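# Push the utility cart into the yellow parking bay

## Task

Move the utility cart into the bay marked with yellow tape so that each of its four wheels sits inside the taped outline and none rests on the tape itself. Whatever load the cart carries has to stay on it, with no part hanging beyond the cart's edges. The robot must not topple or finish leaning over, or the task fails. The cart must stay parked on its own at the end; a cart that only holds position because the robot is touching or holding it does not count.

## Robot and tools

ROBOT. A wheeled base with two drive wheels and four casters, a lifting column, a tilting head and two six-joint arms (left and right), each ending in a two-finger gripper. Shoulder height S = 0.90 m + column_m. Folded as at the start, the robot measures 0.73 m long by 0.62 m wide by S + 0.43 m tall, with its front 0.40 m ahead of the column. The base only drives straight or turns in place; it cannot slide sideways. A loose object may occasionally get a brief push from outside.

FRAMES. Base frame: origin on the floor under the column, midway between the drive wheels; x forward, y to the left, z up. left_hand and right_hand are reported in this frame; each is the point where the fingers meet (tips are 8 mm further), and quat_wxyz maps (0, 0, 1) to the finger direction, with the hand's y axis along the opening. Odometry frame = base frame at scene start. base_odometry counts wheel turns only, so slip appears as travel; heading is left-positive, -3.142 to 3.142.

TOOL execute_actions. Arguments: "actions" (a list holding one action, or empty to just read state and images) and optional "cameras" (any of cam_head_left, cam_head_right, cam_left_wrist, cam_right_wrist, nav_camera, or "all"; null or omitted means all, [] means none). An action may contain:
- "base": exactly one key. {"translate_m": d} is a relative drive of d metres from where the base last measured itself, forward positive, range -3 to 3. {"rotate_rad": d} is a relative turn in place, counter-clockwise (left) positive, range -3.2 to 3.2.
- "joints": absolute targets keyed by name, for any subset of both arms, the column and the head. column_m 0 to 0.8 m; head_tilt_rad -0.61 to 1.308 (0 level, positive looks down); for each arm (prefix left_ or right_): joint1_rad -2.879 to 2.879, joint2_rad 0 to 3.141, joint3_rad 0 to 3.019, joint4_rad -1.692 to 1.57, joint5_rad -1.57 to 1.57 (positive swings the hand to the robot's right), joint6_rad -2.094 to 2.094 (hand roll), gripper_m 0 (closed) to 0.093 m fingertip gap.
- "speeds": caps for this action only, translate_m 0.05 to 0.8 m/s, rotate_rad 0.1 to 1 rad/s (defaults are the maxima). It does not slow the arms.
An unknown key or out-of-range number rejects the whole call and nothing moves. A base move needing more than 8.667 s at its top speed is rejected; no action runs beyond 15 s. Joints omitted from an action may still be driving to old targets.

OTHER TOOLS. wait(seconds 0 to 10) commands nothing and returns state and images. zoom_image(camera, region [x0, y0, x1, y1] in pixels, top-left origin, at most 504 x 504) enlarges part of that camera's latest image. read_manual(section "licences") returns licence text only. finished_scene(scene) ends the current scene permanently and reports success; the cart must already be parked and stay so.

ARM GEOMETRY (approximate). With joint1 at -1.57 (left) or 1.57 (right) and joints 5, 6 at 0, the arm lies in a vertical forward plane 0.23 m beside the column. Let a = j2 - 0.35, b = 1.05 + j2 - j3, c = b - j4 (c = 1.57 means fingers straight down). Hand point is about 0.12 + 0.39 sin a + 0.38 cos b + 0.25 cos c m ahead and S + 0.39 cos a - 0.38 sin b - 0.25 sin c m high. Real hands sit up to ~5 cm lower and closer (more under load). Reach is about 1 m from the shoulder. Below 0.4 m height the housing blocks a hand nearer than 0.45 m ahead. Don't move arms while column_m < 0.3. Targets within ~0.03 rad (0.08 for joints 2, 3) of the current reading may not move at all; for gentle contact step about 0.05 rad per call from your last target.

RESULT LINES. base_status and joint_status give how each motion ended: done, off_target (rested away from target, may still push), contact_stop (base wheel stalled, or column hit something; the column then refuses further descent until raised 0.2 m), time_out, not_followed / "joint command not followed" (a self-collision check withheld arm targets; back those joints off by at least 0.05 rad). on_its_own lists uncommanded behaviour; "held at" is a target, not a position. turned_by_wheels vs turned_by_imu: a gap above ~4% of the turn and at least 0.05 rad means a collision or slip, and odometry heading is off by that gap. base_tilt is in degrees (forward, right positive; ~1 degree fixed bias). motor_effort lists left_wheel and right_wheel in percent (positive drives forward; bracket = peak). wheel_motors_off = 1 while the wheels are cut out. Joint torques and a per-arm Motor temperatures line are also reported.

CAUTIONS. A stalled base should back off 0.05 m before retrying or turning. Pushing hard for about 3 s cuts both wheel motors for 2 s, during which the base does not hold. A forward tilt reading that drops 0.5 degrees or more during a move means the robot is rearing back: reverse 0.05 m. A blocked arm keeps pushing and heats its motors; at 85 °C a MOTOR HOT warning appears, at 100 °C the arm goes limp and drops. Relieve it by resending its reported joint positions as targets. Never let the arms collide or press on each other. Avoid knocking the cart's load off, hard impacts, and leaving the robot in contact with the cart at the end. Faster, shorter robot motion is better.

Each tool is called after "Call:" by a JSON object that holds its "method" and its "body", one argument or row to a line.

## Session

Call:
{"method": "execute_actions", "body": {
  "actions": []
}}

Scene clock: 0.00 s.
Joint torques (N m, as the arm reports them, + toward a larger angle): no reading
Motor temperatures (°C, as the motors report them): left_arm=[22 22 20 23 21 23] | right_arm=[22 22 22 21 20 24]
base_odometry: x=+0.000 y=+0.000 heading=+0.000 (m, m, rad; odometry frame)
turned_by_wheels: +0.000 (rad since the last result)
turned_by_imu: +0.000 (rad since the last result)
base_tilt: forward=-0.2 right=-0.9 (deg)
base_status: not commanded
joint_positions: column_m=+0.555 head_tilt_rad=+0.884 left_joint1_rad=-1.548 left_joint2_rad=+0.908 left_joint3_rad=+0.371 left_joint4_rad=-0.982 left_joint5_rad=+0.055 left_joint6_rad=-0.058 left_gripper_m=+0.095 right_joint1_rad=+1.553 right_joint2_rad=+0.861 right_joint3_rad=+0.409 right_joint4_rad=-0.904 right_joint5_rad=+0.028 right_joint6_rad=-0.057 right_gripper_m=+0.095
joint_status: not commanded
wheel_motors_off: 0
motor_effort: left_wheel=+3 right_wheel=+6 (%)
left_hand: x=+0.1179 y=+0.2193 z=+1.2673 quat_wxyz=(+0.477, +0.048, -0.877, +0.004) (m; base frame)
right_hand: x=+0.1588 y=-0.2342 z=+1.2461 quat_wxyz=(+0.405, +0.024, -0.914, +0.006) (m; base frame)
pictures: cam_head_left, cam_head_right, cam_left_wrist, cam_right_wrist, nav_camera
Images, in order (width x height): cam_head_left 504x504, cam_head_right 504x504, cam_left_wrist 616x616, cam_right_wrist 616x616, nav_camera 504x504.

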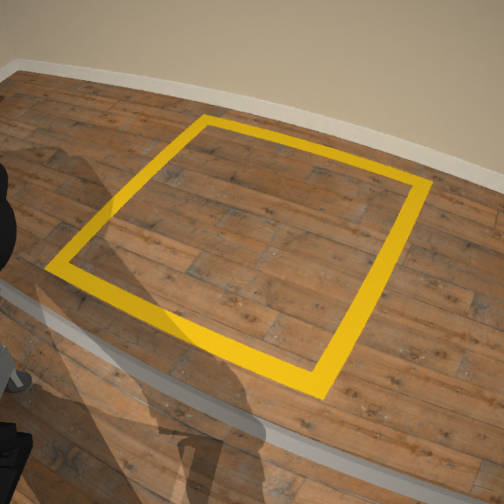

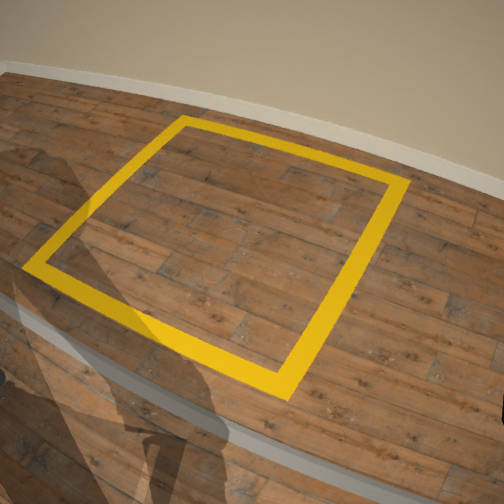

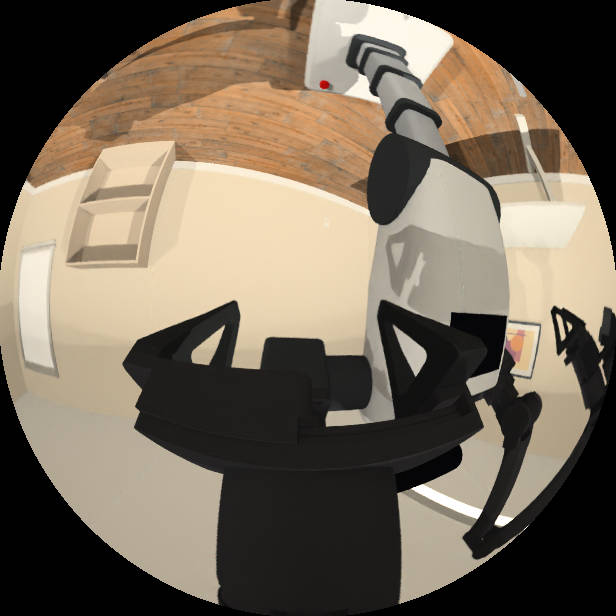

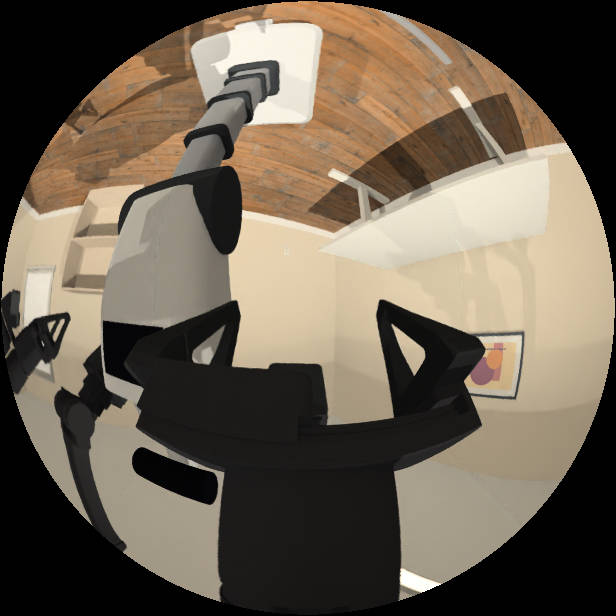

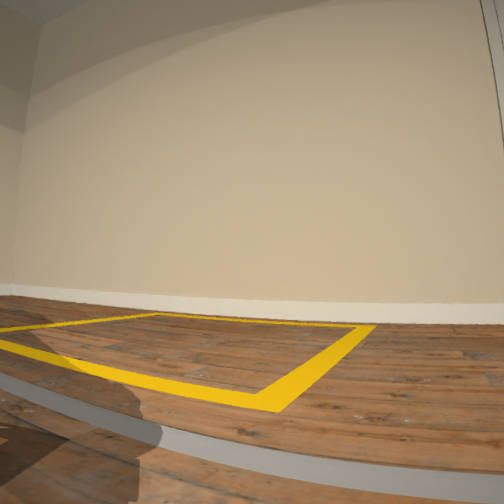

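Call:
{"method": "execute_actions", "body": {
  "actions": [
    {"base":{"rotate_rad":0.8},"joints":{"left_joint2_rad":0.93,"left_joint3_rad":0.78,"left_joint4_rad":-0.37,"right_joint2_rad":0.93,"right_joint3_rad":0.78,"right_joint4_rad":-0.37,"left_joint6_rad":1.57,"right_joint6_rad":1.57,"head_tilt_rad":1.0}}
  ]
}}

Scene clock: 2.70 s.
Joint torques (N m, as the arm reports them, + toward a larger angle): left_arm=[ 0.67 -9.95  3.06  0.31  0.27  0.07] | right_arm=[ -0.58 -14.32   2.46   0.87   0.12   0.18]
Motor temperatures (°C, as the motors report them): left_arm=[22 22 21 23 21 23] | right_arm=[22 22 22 21 20 24]
base_odometry: x=+0.000 y=+0.000 heading=+0.798 (m, m, rad; odometry frame)
turned_by_wheels: +0.798 (rad since the last result)
turned_by_imu: +0.806 (rad since the last result)
base_tilt: forward=-0.3 right=-1.0 (deg)
base_status: done
joint_positions: column_m=+0.555 head_tilt_rad=+1.000 left_joint1_rad=-1.548 left_joint2_rad=+0.928 left_joint3_rad=+0.789 left_joint4_rad=-0.376 left_joint5_rad=+0.055 left_joint6_rad=+1.558 left_gripper_m=+0.095 right_joint1_rad=+1.553 right_joint2_rad=+0.930 right_joint3_rad=+0.790 right_joint4_rad=-0.384 right_joint5_rad=+0.028 right_joint6_rad=+1.560 right_gripper_m=+0.095
joint_status: all done
wheel_motors_off: 0
motor_effort: left_wheel=-7(37) right_wheel=+10(44) (%)
left_hand: x=+0.4807 y=+0.2252 z=+1.1790 quat_wxyz=(-0.015, -0.699, -0.715, +0.009) (m; base frame)
right_hand: x=+0.4792 y=-0.2382 z=+1.1786 quat_wxyz=(-0.015, -0.706, -0.707, +0.015) (m; base frame)
pictures: cam_head_left, cam_head_right, cam_left_wrist, cam_right_wrist, nav_camera
Images, in order (width x height): cam_head_left 504x504, cam_head_right 504x504, cam_left_wrist 616x616, cam_right_wrist 616x616, nav_camera 504x504.

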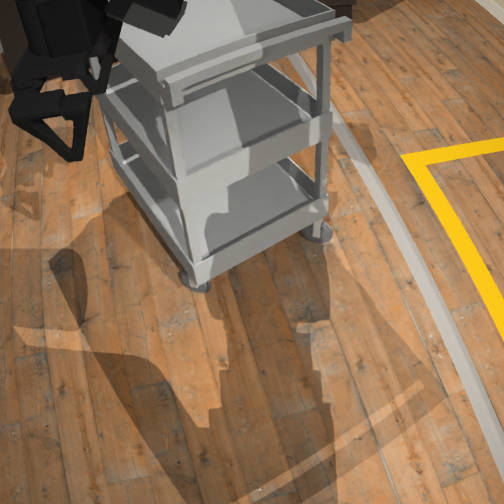

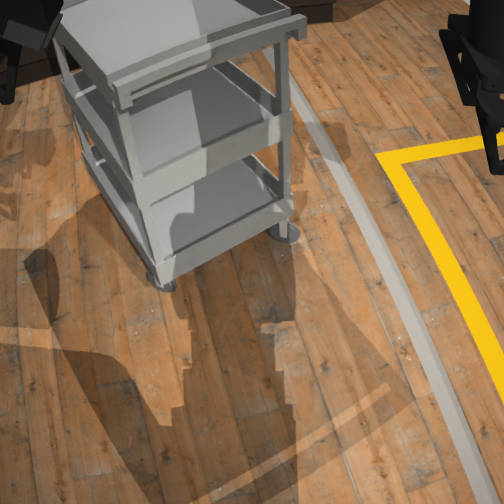

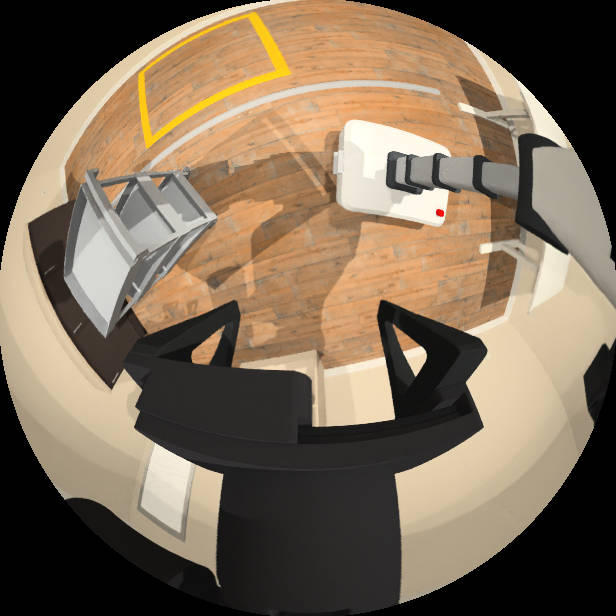

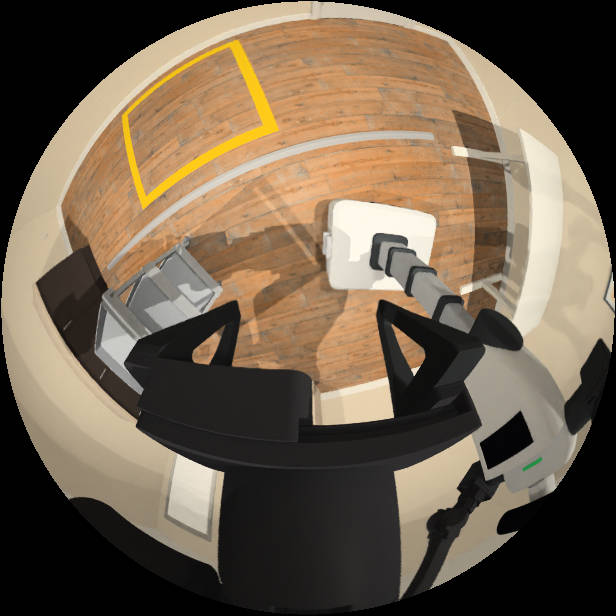

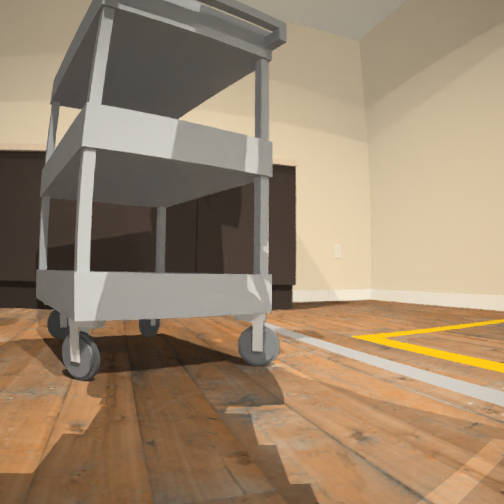

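Call:
{"method": "execute_actions", "body": {
  "actions": [
    {"base":{"rotate_rad":-0.25},"joints":{"left_joint6_rad":-1.57,"left_joint1_rad":-1.8,"right_joint1_rad":1.8,"left_joint5_rad":0,"right_joint5_rad":0,"column_m":0.36}}
  ],
  "cameras": []
}}

Call:
{"method": "execute_actions", "body": {
  "actions": [
    {"base":{"translate_m":0.53}}
  ],
  "cameras": []
}}

Call:
{"method": "execute_actions", "body": {
  "actions": [
    {"base":{"rotate_rad":0.7},"joints":{"head_tilt_rad":0.9}}
  ]
}}

Scene clock: 6.63 s.
Joint torques (N m, as the arm reports them, + toward a larger angle): left_arm=[ 0.22 -9.74  3.17  0.4   0.19 -0.12] | right_arm=[  0.31 -13.86   2.99   0.84   0.     0.17]
Motor temperatures (°C, as the motors report them): left_arm=[22 22 21 23 21 23] | right_arm=[22 23 22 21 20 24]
base_odometry: x=+0.000 y=+0.000 heading=+0.550 (m, m, rad; odometry frame)
turned_by_wheels: -0.249 (rad since the last result)
turned_by_imu: -0.252 (rad since the last result)
base_tilt: forward=-0.3 right=-1.0 (deg)
base_status: done
joint_positions: column_m=+0.360 head_tilt_rad=+1.000 left_joint1_rad=-1.809 left_joint2_rad=+0.928 left_joint3_rad=+0.789 left_joint4_rad=-0.376 left_joint5_rad=+0.000 left_joint6_rad=-1.558 left_gripper_m=+0.095 right_joint1_rad=+1.804 right_joint2_rad=+0.930 right_joint3_rad=+0.787 right_joint4_rad=-0.384 right_joint5_rad=-0.001 right_joint6_rad=+1.560 right_gripper_m=+0.095
joint_status: all done
wheel_motors_off: 0
motor_effort: left_wheel=+9(25) right_wheel=-11(30) (%)
left_hand: x=+0.4743 y=+0.1202 z=+0.9947 quat_wxyz=(+0.070, +0.656, -0.748, +0.077) (m; base frame)
right_hand: x=+0.4715 y=-0.1232 z=+0.9931 quat_wxyz=(+0.072, -0.657, -0.747, -0.071) (m; base frame)
pictures: none
No camera images: the call's "cameras" was empty. Leave "cameras" out to get every camera's image.

Scene clock: 9.27 s.
Joint torques (N m, as the arm reports them, + toward a larger angle): left_arm=[ 0.5  -9.85  3.43  0.3   0.18 -0.13] | right_arm=[  0.4  -14.35   3.18   0.87   0.     0.17]
Motor temperatures (°C, as the motors report them): left_arm=[22 22 21 23 21 23] | right_arm=[22 23 22 21 20 24]
base_odometry: x=+0.452 y=+0.277 heading=+0.551 (m, m, rad; odometry frame)
turned_by_wheels: +0.001 (rad since the last result)
turned_by_imu: +0.003 (rad since the last result)
base_tilt: forward=-0.3 right=-0.9 (deg)
base_status: done
joint_positions: column_m=+0.360 head_tilt_rad=+1.001 left_joint1_rad=-1.809 left_joint2_rad=+0.928 left_joint3_rad=+0.784 left_joint4_rad=-0.375 left_joint5_rad=+0.000 left_joint6_rad=-1.558 left_gripper_m=+0.095 right_joint1_rad=+1.804 right_joint2_rad=+0.930 right_joint3_rad=+0.784 right_joint4_rad=-0.382 right_joint5_rad=-0.001 right_joint6_rad=+1.560 right_gripper_m=+0.095
joint_status: not commanded
wheel_motors_off: 0
motor_effort: left_wheel=+2(58) right_wheel=-3(61) (%)
left_hand: x=+0.4717 y=+0.1205 z=+0.9938 quat_wxyz=(+0.071, +0.656, -0.748, +0.075) (m; base frame)
right_hand: x=+0.4695 y=-0.1234 z=+0.9926 quat_wxyz=(+0.073, -0.657, -0.747, -0.070) (m; base frame)
pictures: none
No camera images: the call's "cameras" was empty. Leave "cameras" out to get every camera's image.

Scene clock: 11.53 s.
Joint torques (N m, as the arm reports them, + toward a larger angle): left_arm=[ 0.02 -9.88  3.48  0.31  0.17 -0.15] | right_arm=[  0.35 -13.69   3.14   0.82   0.     0.17]
Motor temperatures (°C, as the motors report them): left_arm=[22 23 21 23 21 23] | right_arm=[22 23 22 21 20 24]
base_odometry: x=+0.452 y=+0.277 heading=+1.250 (m, m, rad; odometry frame)
turned_by_wheels: +0.699 (rad since the last result)
turned_by_imu: +0.705 (rad since the last result)
base_tilt: forward=-0.3 right=-1.0 (deg)
base_status: done
joint_positions: column_m=+0.360 head_tilt_rad=+0.915 left_joint1_rad=-1.805 left_joint2_rad=+0.928 left_joint3_rad=+0.784 left_joint4_rad=-0.375 left_joint5_rad=+0.000 left_joint6_rad=-1.558 left_gripper_m=+0.095 right_joint1_rad=+1.804 right_joint2_rad=+0.930 right_joint3_rad=+0.784 right_joint4_rad=-0.382 right_joint5_rad=-0.001 right_joint6_rad=+1.560 right_gripper_m=+0.095
joint_status: all done
wheel_motors_off: 0
motor_effort: left_wheel=-7(47) right_wheel=+10(40) (%)
left_hand: x=+0.4718 y=+0.1220 z=+0.9935 quat_wxyz=(+0.070, +0.656, -0.748, +0.074) (m; base frame)
right_hand: x=+0.4696 y=-0.1235 z=+0.9925 quat_wxyz=(+0.073, -0.657, -0.747, -0.070) (m; base frame)
pictures: cam_head_left, cam_head_right, cam_left_wrist, cam_right_wrist, nav_camera
Images, in order (width x height): cam_head_left 504x504, cam_head_right 504x504, cam_left_wrist 616x616, cam_right_wrist 616x616, nav_camera 504x504.

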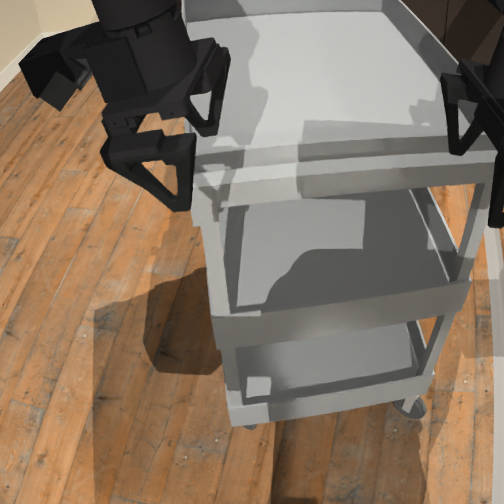

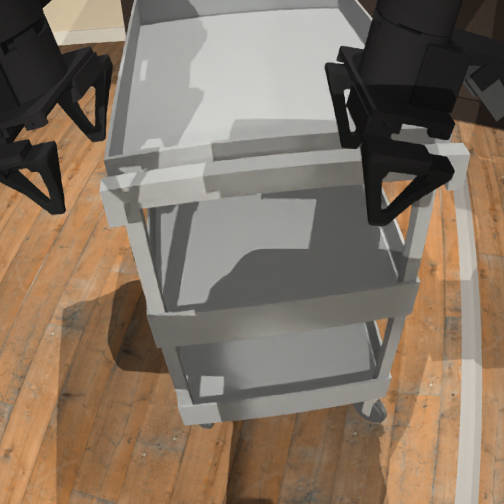

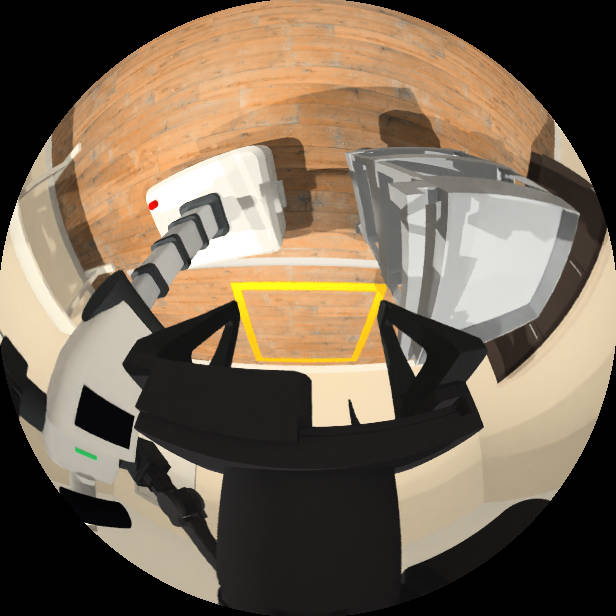

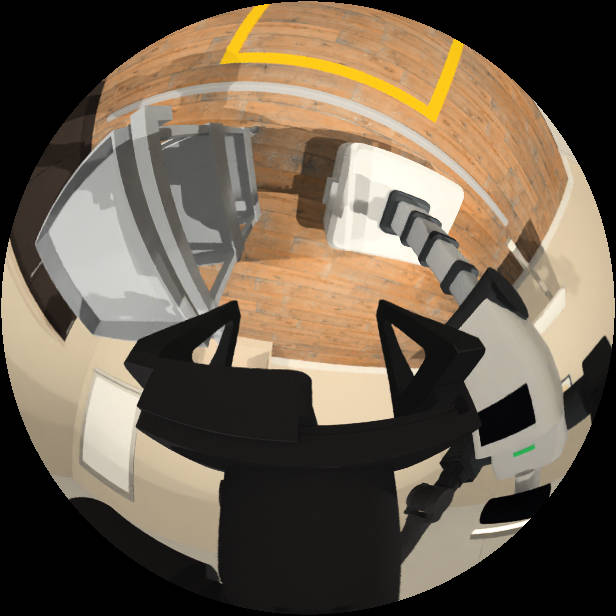

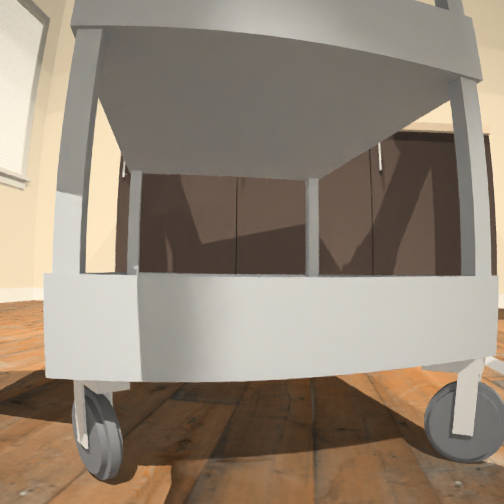

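Call:
{"method": "execute_actions", "body": {
  "actions": [
    {"base":{"translate_m":0.14},"joints":{"left_joint1_rad":-1.88,"right_joint1_rad":1.62,"right_joint3_rad":0.86,"right_joint4_rad":-0.42,"column_m":0.29,"left_gripper_m":0.07,"right_gripper_m":0.07}}
  ]
}}

Scene clock: 13.33 s.
Joint torques (N m, as the arm reports them, + toward a larger angle): left_arm=[-0.12 -9.87  3.47  0.27  0.23 -0.15] | right_arm=[  0.06 -14.98   5.32  -0.05   0.05   0.17]
Motor temperatures (°C, as the motors report them): left_arm=[22 23 21 23 21 23] | right_arm=[22 23 23 21 20 24]
base_odometry: x=+0.496 y=+0.410 heading=+1.251 (m, m, rad; odometry frame)
turned_by_wheels: +0.001 (rad since the last result)
turned_by_imu: +0.001 (rad since the last result)
base_tilt: forward=-0.3 right=-0.9 (deg)
base_status: done
joint_positions: column_m=+0.290 head_tilt_rad=+0.914 left_joint1_rad=-1.886 left_joint2_rad=+0.928 left_joint3_rad=+0.783 left_joint4_rad=-0.374 left_joint5_rad=+0.000 left_joint6_rad=-1.558 left_gripper_m=+0.070 right_joint1_rad=+1.613 right_joint2_rad=+0.930 right_joint3_rad=+0.842 right_joint4_rad=-0.410 right_joint5_rad=+0.001 right_joint6_rad=+1.561 right_gripper_m=+0.070
joint_status: all done
wheel_motors_off: 0
motor_effort: left_wheel=+2(39) right_wheel=-2(65) (%)
left_hand: x=+0.4670 y=+0.0879 z=+0.9318 quat_wxyz=(+0.094, +0.638, -0.758, +0.099) (m; base frame)
right_hand: x=+0.5031 y=-0.2066 z=+0.9214 quat_wxyz=(+0.004, -0.696, -0.718, -0.022) (m; base frame)
pictures: cam_head_left, cam_head_right, cam_left_wrist, cam_right_wrist, nav_camera
Images, in order (width x height): cam_head_left 504x504, cam_head_right 504x504, cam_left_wrist 616x616, cam_right_wrist 616x616, nav_camera 504x504.

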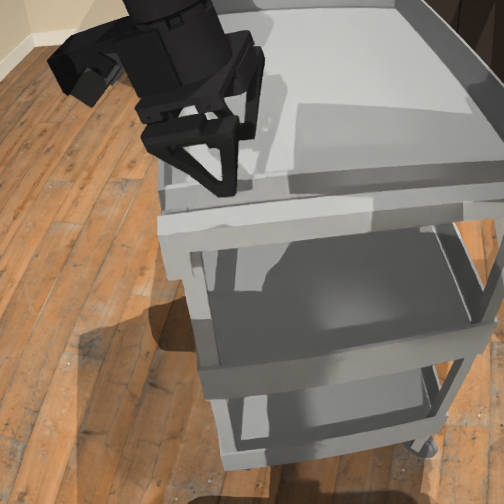

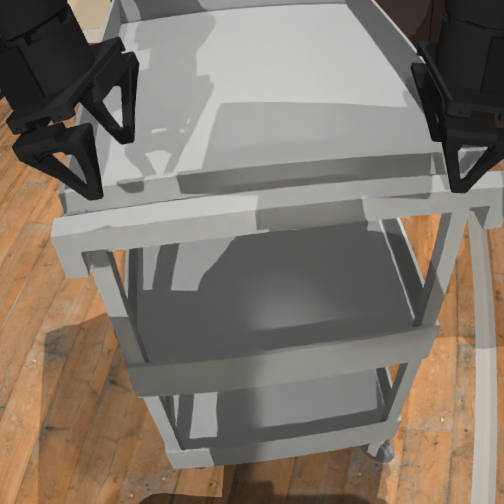

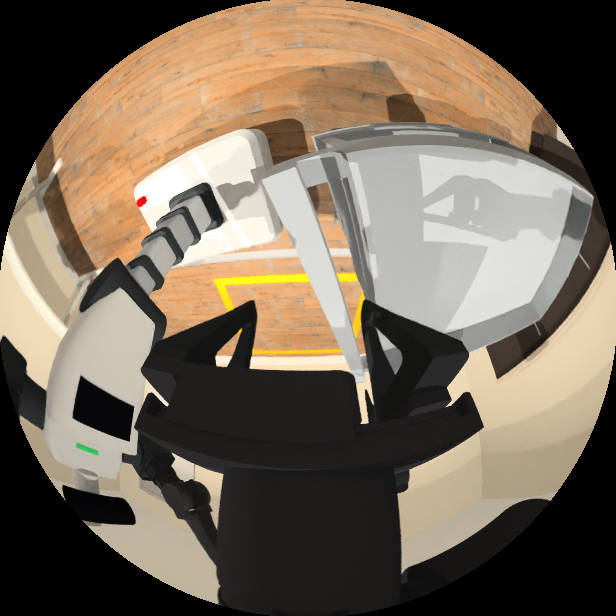

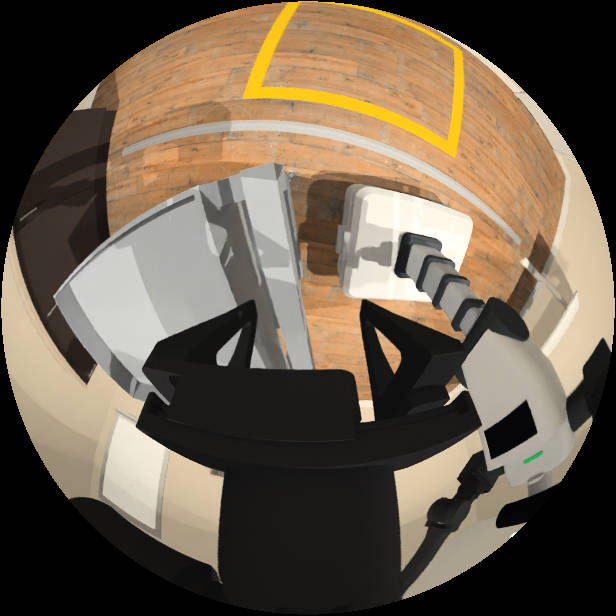

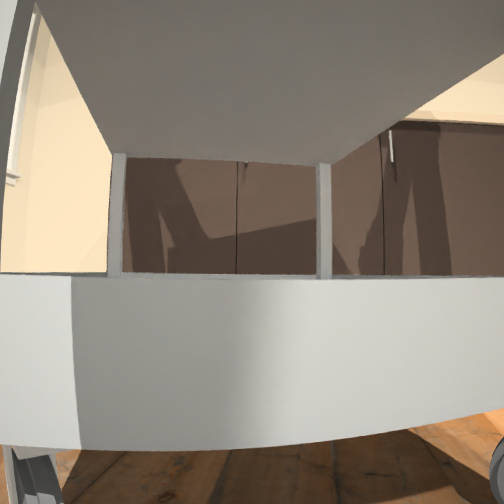

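Call:
{"method": "execute_actions", "body": {
  "actions": [
    {"base":{"translate_m":0.01},"joints":{"left_joint6_rad":-1.87,"right_joint6_rad":1.42,"column_m":0.24}}
  ],
  "cameras": ["cam_head_left","cam_head_right","cam_left_wrist","cam_right_wrist"]
}}

Scene clock: 14.77 s.
Joint torques (N m, as the arm reports them, + toward a larger angle): left_arm=[-0.27 -9.95  3.44  0.29  0.24 -0.16] | right_arm=[  0.24 -14.65   5.16  -0.02   0.06  -0.05]
Motor temperatures (°C, as the motors report them): left_arm=[22 23 21 23 21 23] | right_arm=[22 23 23 21 20 24]
base_odometry: x=+0.499 y=+0.419 heading=+1.251 (m, m, rad; odometry frame)
turned_by_wheels: +0.001 (rad since the last result)
turned_by_imu: +0.000 (rad since the last result)
base_tilt: forward=-0.3 right=-1.0 (deg)
base_status: done
joint_positions: column_m=+0.240 head_tilt_rad=+0.914 left_joint1_rad=-1.886 left_joint2_rad=+0.928 left_joint3_rad=+0.783 left_joint4_rad=-0.373 left_joint5_rad=+0.000 left_joint6_rad=-1.858 left_gripper_m=+0.070 right_joint1_rad=+1.613 right_joint2_rad=+0.930 right_joint3_rad=+0.844 right_joint4_rad=-0.410 right_joint5_rad=+0.001 right_joint6_rad=+1.429 right_gripper_m=+0.070
joint_status: all done
wheel_motors_off: 0
motor_effort: left_wheel=+2(32) right_wheel=-4(36) (%)
left_hand: x=+0.4668 y=+0.0879 z=+0.8818 quat_wxyz=(+0.108, +0.744, -0.654, +0.083) (m; base frame)
right_hand: x=+0.5041 y=-0.2065 z=+0.8718 quat_wxyz=(+0.002, -0.647, -0.762, -0.023) (m; base frame)
pictures: cam_head_left, cam_head_right, cam_left_wrist, cam_right_wrist
Images, in order (width x height): cam_head_left 504x504, cam_head_right 504x504, cam_left_wrist 616x616, cam_right_wrist 616x616.

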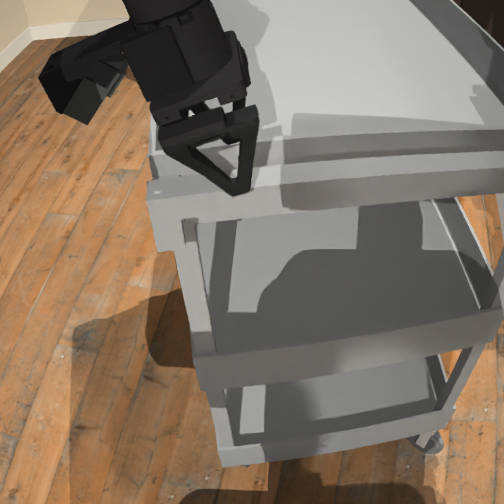

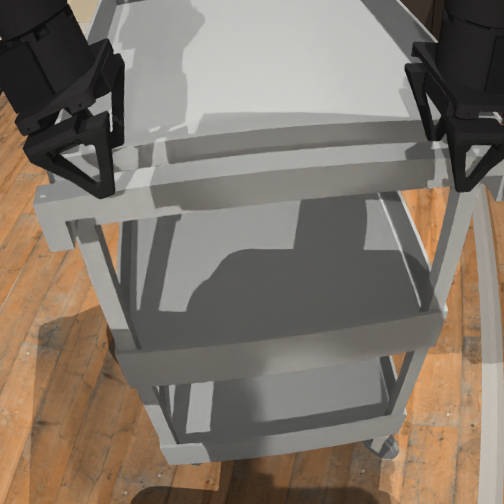

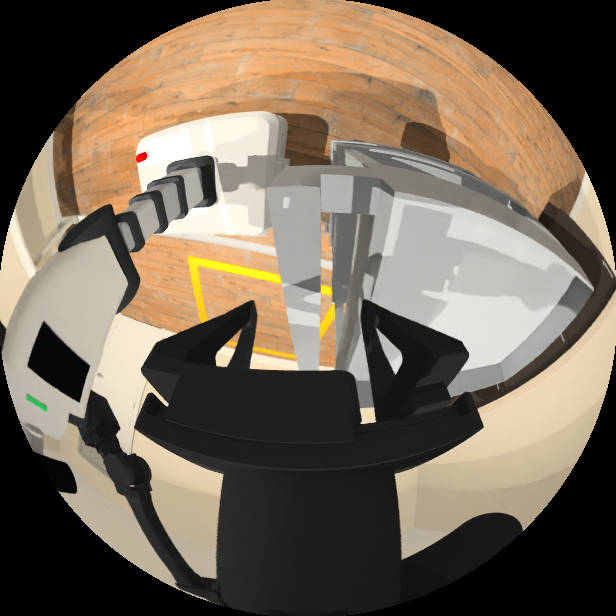

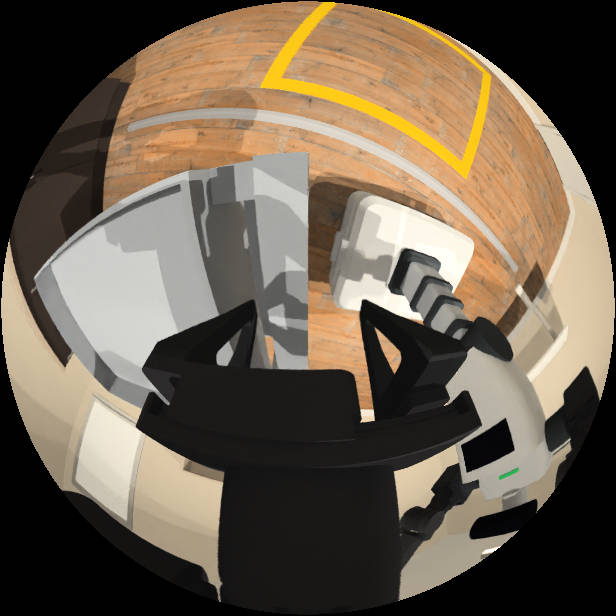

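Call:
{"method": "execute_actions", "body": {
  "actions": [
    {"joints":{"left_gripper_m":0.052,"right_gripper_m":0.056,"right_joint4_rad":-0.35,"column_m":0.22}}
  ],
  "cameras": ["cam_left_wrist","cam_right_wrist"]
}}

Scene clock: 15.80 s.
Joint torques (N m, as the arm reports them, + toward a larger angle): left_arm=[-0.39 -9.59  3.46  0.21  0.24 -0.18] | right_arm=[  0.28 -14.7    5.31   1.12   0.05  -0.06]
Motor temperatures (°C, as the motors report them): left_arm=[22 23 21 23 21 23] | right_arm=[22 24 23 21 20 24]
base_odometry: x=+0.499 y=+0.419 heading=+1.251 (m, m, rad; odometry frame)
turned_by_wheels: +0.000 (rad since the last result)
turned_by_imu: +0.000 (rad since the last result)
base_tilt: forward=-0.3 right=-0.9 (deg)
base_status: not commanded
joint_positions: column_m=+0.220 head_tilt_rad=+0.914 left_joint1_rad=-1.886 left_joint2_rad=+0.928 left_joint3_rad=+0.783 left_joint4_rad=-0.373 left_joint5_rad=+0.000 left_joint6_rad=-1.858 left_gripper_m=+0.052 right_joint1_rad=+1.613 right_joint2_rad=+0.930 right_joint3_rad=+0.844 right_joint4_rad=-0.366 right_joint5_rad=+0.001 right_joint6_rad=+1.429 right_gripper_m=+0.056
joint_status: all done
wheel_motors_off: 0
motor_effort: left_wheel=+3(3) right_wheel=-2(3) (%)
left_hand: x=+0.4668 y=+0.0879 z=+0.8617 quat_wxyz=(+0.108, +0.744, -0.654, +0.083) (m; base frame)
right_hand: x=+0.5151 y=-0.2063 z=+0.8523 quat_wxyz=(-0.015, -0.647, -0.761, -0.037) (m; base frame)
pictures: cam_left_wrist, cam_right_wrist
Images, in order (width x height): cam_left_wrist 616x616, cam_right_wrist 616x616.

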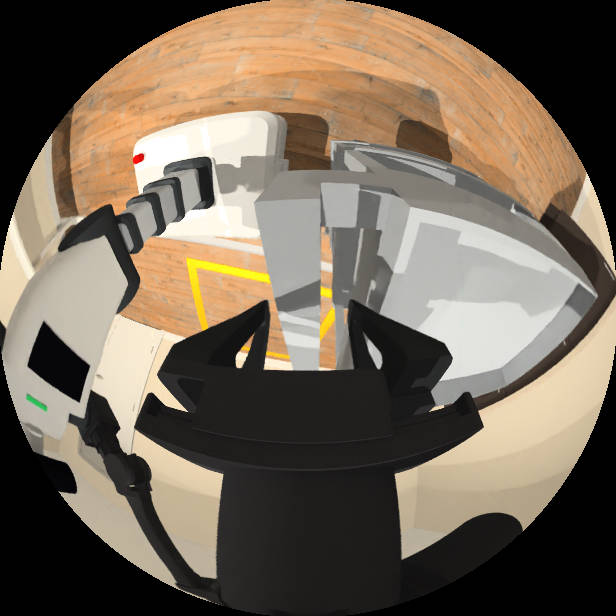

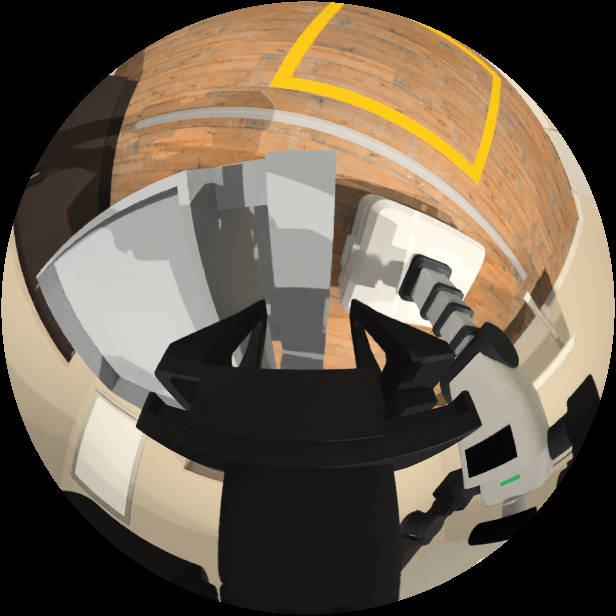

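Call:
{"method": "execute_actions", "body": {
  "actions": [
    {"joints":{"left_joint4_rad":-0.42}}
  ],
  "cameras": []
}}

Call:
{"method": "execute_actions", "body": {
  "actions": [
    {"joints":{"column_m":0.18}}
  ],
  "cameras": ["cam_left_wrist","cam_right_wrist","cam_head_left"]
}}

Call:
{"method": "execute_actions", "body": {
  "actions": [
    {"joints":{"left_gripper_m":0,"right_gripper_m":0}}
  ],
  "cameras": ["cam_head_right"]
}}

Scene clock: 16.93 s.
Joint torques (N m, as the arm reports them, + toward a larger angle): left_arm=[ 0.03 -9.28  3.41 -0.23  0.24 -0.15] | right_arm=[  0.23 -14.78   5.3    1.09   0.05  -0.05]
Motor temperatures (°C, as the motors report them): left_arm=[22 23 21 23 21 23] | right_arm=[22 24 23 21 20 24]
base_odometry: x=+0.499 y=+0.419 heading=+1.251 (m, m, rad; odometry frame)
turned_by_wheels: +0.000 (rad since the last result)
turned_by_imu: +0.000 (rad since the last result)
base_tilt: forward=-0.3 right=-1.0 (deg)
base_status: not commanded
joint_positions: column_m=+0.220 head_tilt_rad=+0.914 left_joint1_rad=-1.886 left_joint2_rad=+0.928 left_joint3_rad=+0.783 left_joint4_rad=-0.412 left_joint5_rad=+0.000 left_joint6_rad=-1.858 left_gripper_m=+0.052 right_joint1_rad=+1.613 right_joint2_rad=+0.930 right_joint3_rad=+0.844 right_joint4_rad=-0.366 right_joint5_rad=+0.001 right_joint6_rad=+1.429 right_gripper_m=+0.056
joint_status: all done
wheel_motors_off: 0
motor_effort: left_wheel=+3(3) right_wheel=-3(3) (%)
left_hand: x=+0.4574 y=+0.0894 z=+0.8617 quat_wxyz=(+0.118, +0.743, -0.656, +0.067) (m; base frame)
right_hand: x=+0.5151 y=-0.2063 z=+0.8523 quat_wxyz=(-0.015, -0.647, -0.761, -0.037) (m; base frame)
pictures: none
No camera images: the call's "cameras" was empty. Leave "cameras" out to get every camera's image.

Scene clock: 18.03 s.
Joint torques (N m, as the arm reports them, + toward a larger angle): left_arm=[-0.02 -9.34  3.66  0.    0.24 -0.14] | right_arm=[  0.22 -14.65   5.14   1.17   0.05  -0.05]
Motor temperatures (°C, as the motors report them): left_arm=[22 23 21 23 21 23] | right_arm=[22 24 23 21 20 24]
base_odometry: x=+0.499 y=+0.419 heading=+1.251 (m, m, rad; odometry frame)
turned_by_wheels: +0.000 (rad since the last result)
turned_by_imu: +0.000 (rad since the last result)
base_tilt: forward=-0.3 right=-0.9 (deg)
base_status: not commanded
joint_positions: column_m=+0.180 head_tilt_rad=+0.914 left_joint1_rad=-1.886 left_joint2_rad=+0.928 left_joint3_rad=+0.780 left_joint4_rad=-0.418 left_joint5_rad=+0.000 left_joint6_rad=-1.862 left_gripper_m=+0.052 right_joint1_rad=+1.613 right_joint2_rad=+0.930 right_joint3_rad=+0.844 right_joint4_rad=-0.366 right_joint5_rad=+0.001 right_joint6_rad=+1.429 right_gripper_m=+0.056
joint_status: all done
wheel_motors_off: 0
motor_effort: left_wheel=+3(3) right_wheel=-2(2) (%)
left_hand: x=+0.4542 y=+0.0898 z=+0.8213 quat_wxyz=(+0.120, +0.743, -0.655, +0.063) (m; base frame)
right_hand: x=+0.5151 y=-0.2063 z=+0.8123 quat_wxyz=(-0.015, -0.647, -0.761, -0.037) (m; base frame)
pictures: cam_head_left, cam_left_wrist, cam_right_wrist
Images, in order (width x height): cam_head_left 504x504, cam_left_wrist 616x616, cam_right_wrist 616x616.

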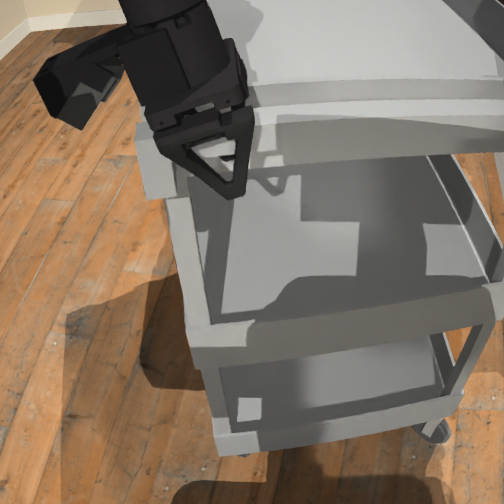

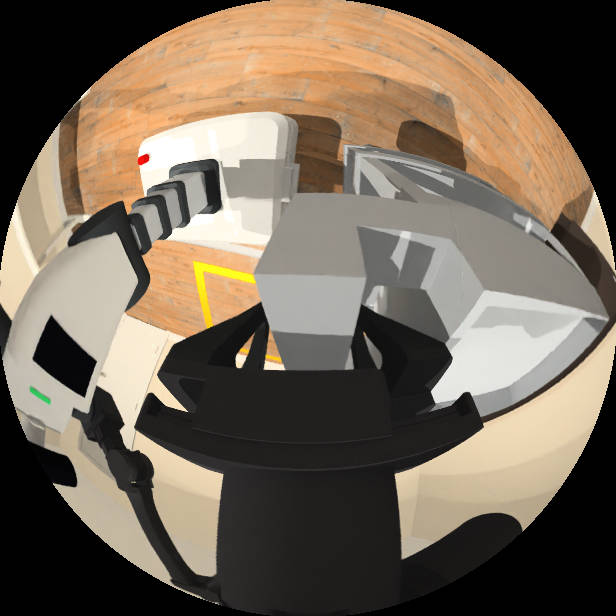

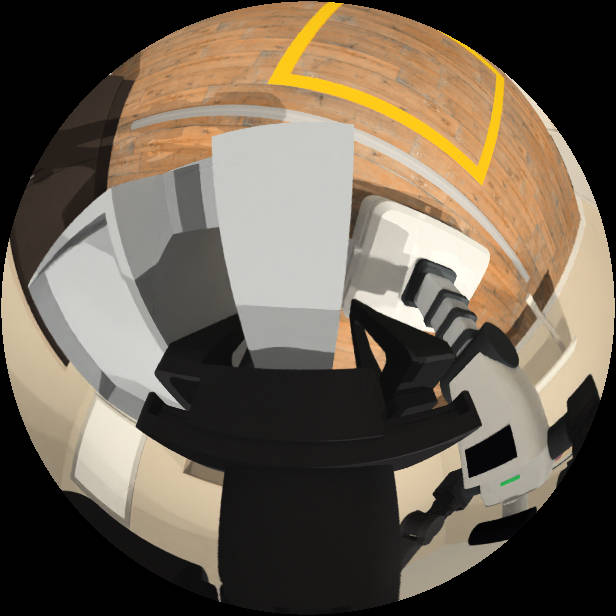

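Scene clock: 18.63 s.
Joint torques (N m, as the arm reports them, + toward a larger angle): left_arm=[-0.41 -9.65  3.46 -0.3   0.34  0.07] | right_arm=[  0.25 -14.86   4.96   0.92   0.06  -0.07]
Motor temperatures (°C, as the motors report them): left_arm=[22 23 21 23 21 23] | right_arm=[22 24 23 21 20 24]
base_odometry: x=+0.499 y=+0.419 heading=+1.251 (m, m, rad; odometry frame)
turned_by_wheels: +0.000 (rad since the last result)
turned_by_imu: +0.000 (rad since the last result)
base_tilt: forward=-0.3 right=-1.0 (deg)
base_status: not commanded
joint_positions: column_m=+0.180 head_tilt_rad=+0.914 left_joint1_rad=-1.883 left_joint2_rad=+0.928 left_joint3_rad=+0.783 left_joint4_rad=-0.411 left_joint5_rad=-0.002 left_joint6_rad=-1.884 left_gripper_m=+0.024 right_joint1_rad=+1.615 right_joint2_rad=+0.930 right_joint3_rad=+0.848 right_joint4_rad=-0.361 right_joint5_rad=+0.000 right_joint6_rad=+1.430 right_gripper_m=+0.022
joint_status: left_gripper_m off_target (ended at +0.024, target +0.000); right_gripper_m off_target (ended at +0.022, target +0.000)
wheel_motors_off: 0
motor_effort: left_wheel=+4(4) right_wheel=-3(11) (%)
left_hand: x=+0.4579 y=+0.0909 z=+0.8213 quat_wxyz=(+0.116, +0.752, -0.646, +0.065) (m; base frame)
right_hand: x=+0.5187 y=-0.2055 z=+0.8131 quat_wxyz=(-0.017, -0.647, -0.761, -0.041) (m; base frame)
pictures: cam_head_right
Images, in order (width x height): cam_head_right 504x504.

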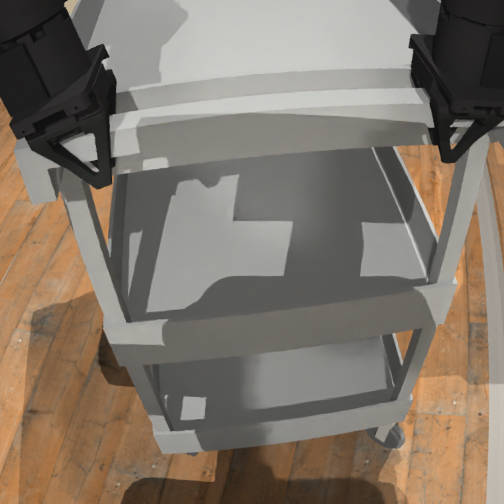

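Call:
{"method": "execute_actions", "body": {
  "actions": [
    {"base":{"rotate_rad":-1.3},"speeds":{"rotate_rad":0.3},"joints":{"head_tilt_rad":1.2,"left_joint3_rad":0.87,"left_joint4_rad":-0.36,"right_joint3_rad":0.77,"right_joint4_rad":-0.42,"left_joint6_rad":-1.55,"right_joint6_rad":1.73}}
  ]
}}

Scene clock: 24.27 s.
Joint torques (N m, as the arm reports them, + toward a larger angle): left_arm=[ -0.94 -14.82   2.87   0.11   0.25  -0.13] | right_arm=[  1.   -11.51   3.14  -0.45   0.26  -0.07]
Motor temperatures (°C, as the motors report them): left_arm=[22 23 22 23 21 24] | right_arm=[22 24 23 21 20 25]
base_odometry: x=+0.499 y=+0.419 heading=-0.049 (m, m, rad; odometry frame)
turned_by_wheels: -1.300 (rad since the last result)
turned_by_imu: -1.301 (rad since the last result)
base_tilt: forward=-0.3 right=-0.9 (deg)
base_status: done
joint_positions: column_m=+0.180 head_tilt_rad=+1.199 left_joint1_rad=-1.879 left_joint2_rad=+0.985 left_joint3_rad=+0.880 left_joint4_rad=-0.355 left_joint5_rad=+0.000 left_joint6_rad=-1.555 left_gripper_m=+0.023 right_joint1_rad=+1.601 right_joint2_rad=+0.904 right_joint3_rad=+0.774 right_joint4_rad=-0.403 right_joint5_rad=-0.005 right_joint6_rad=+1.741 right_gripper_m=+0.021
joint_status: left_joint3_rad time_out (moved +0.098 of +0.087); left_joint4_rad time_out (moved +0.056 of +0.051); left_joint6_rad time_out (moved +0.329 of +0.334); the others done
wheel_motors_off: 0
motor_effort: left_wheel=-1(65) right_wheel=-3(92) (%)
left_hand: x=+0.5134 y=+0.0822 z=+0.8162 quat_wxyz=(+0.072, +0.641, -0.755, +0.119) (m; base frame)
right_hand: x=+0.4721 y=-0.2115 z=+0.8104 quat_wxyz=(+0.015, -0.759, -0.650, -0.007) (m; base frame)
pictures: cam_head_left, cam_head_right, cam_left_wrist, cam_right_wrist, nav_camera
Images, in order (width x height): cam_head_left 504x504, cam_head_right 504x504, cam_left_wrist 616x616, cam_right_wrist 616x616, nav_camera 504x504.

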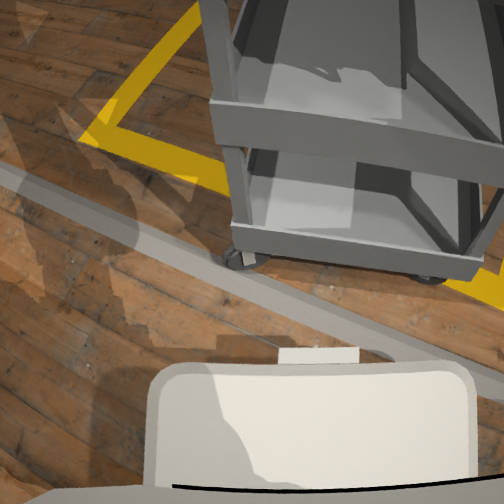

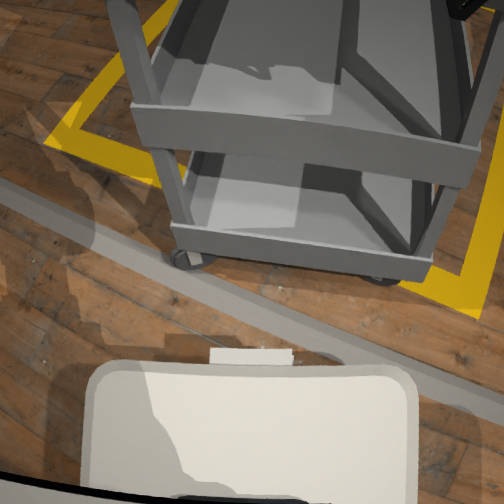

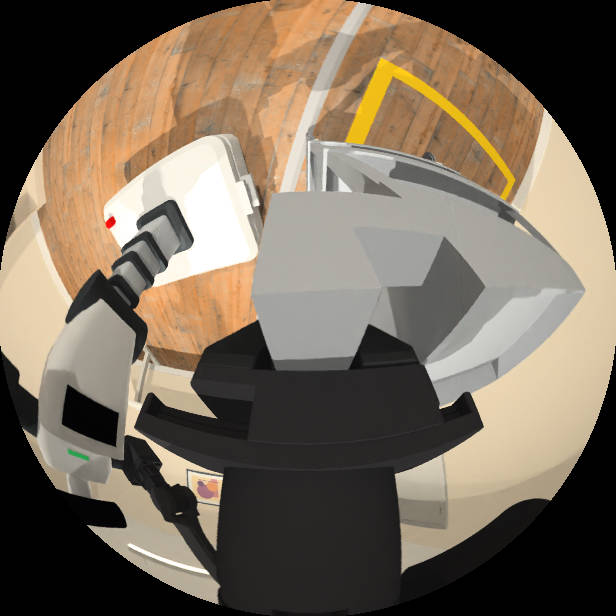

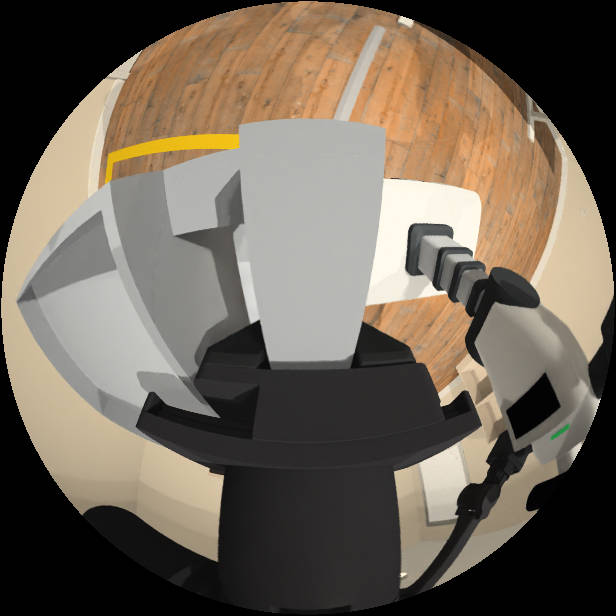

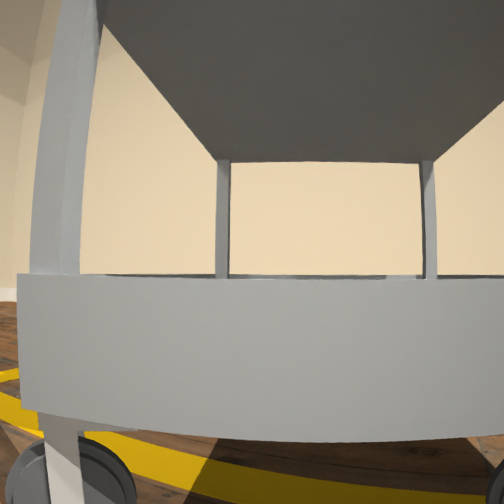

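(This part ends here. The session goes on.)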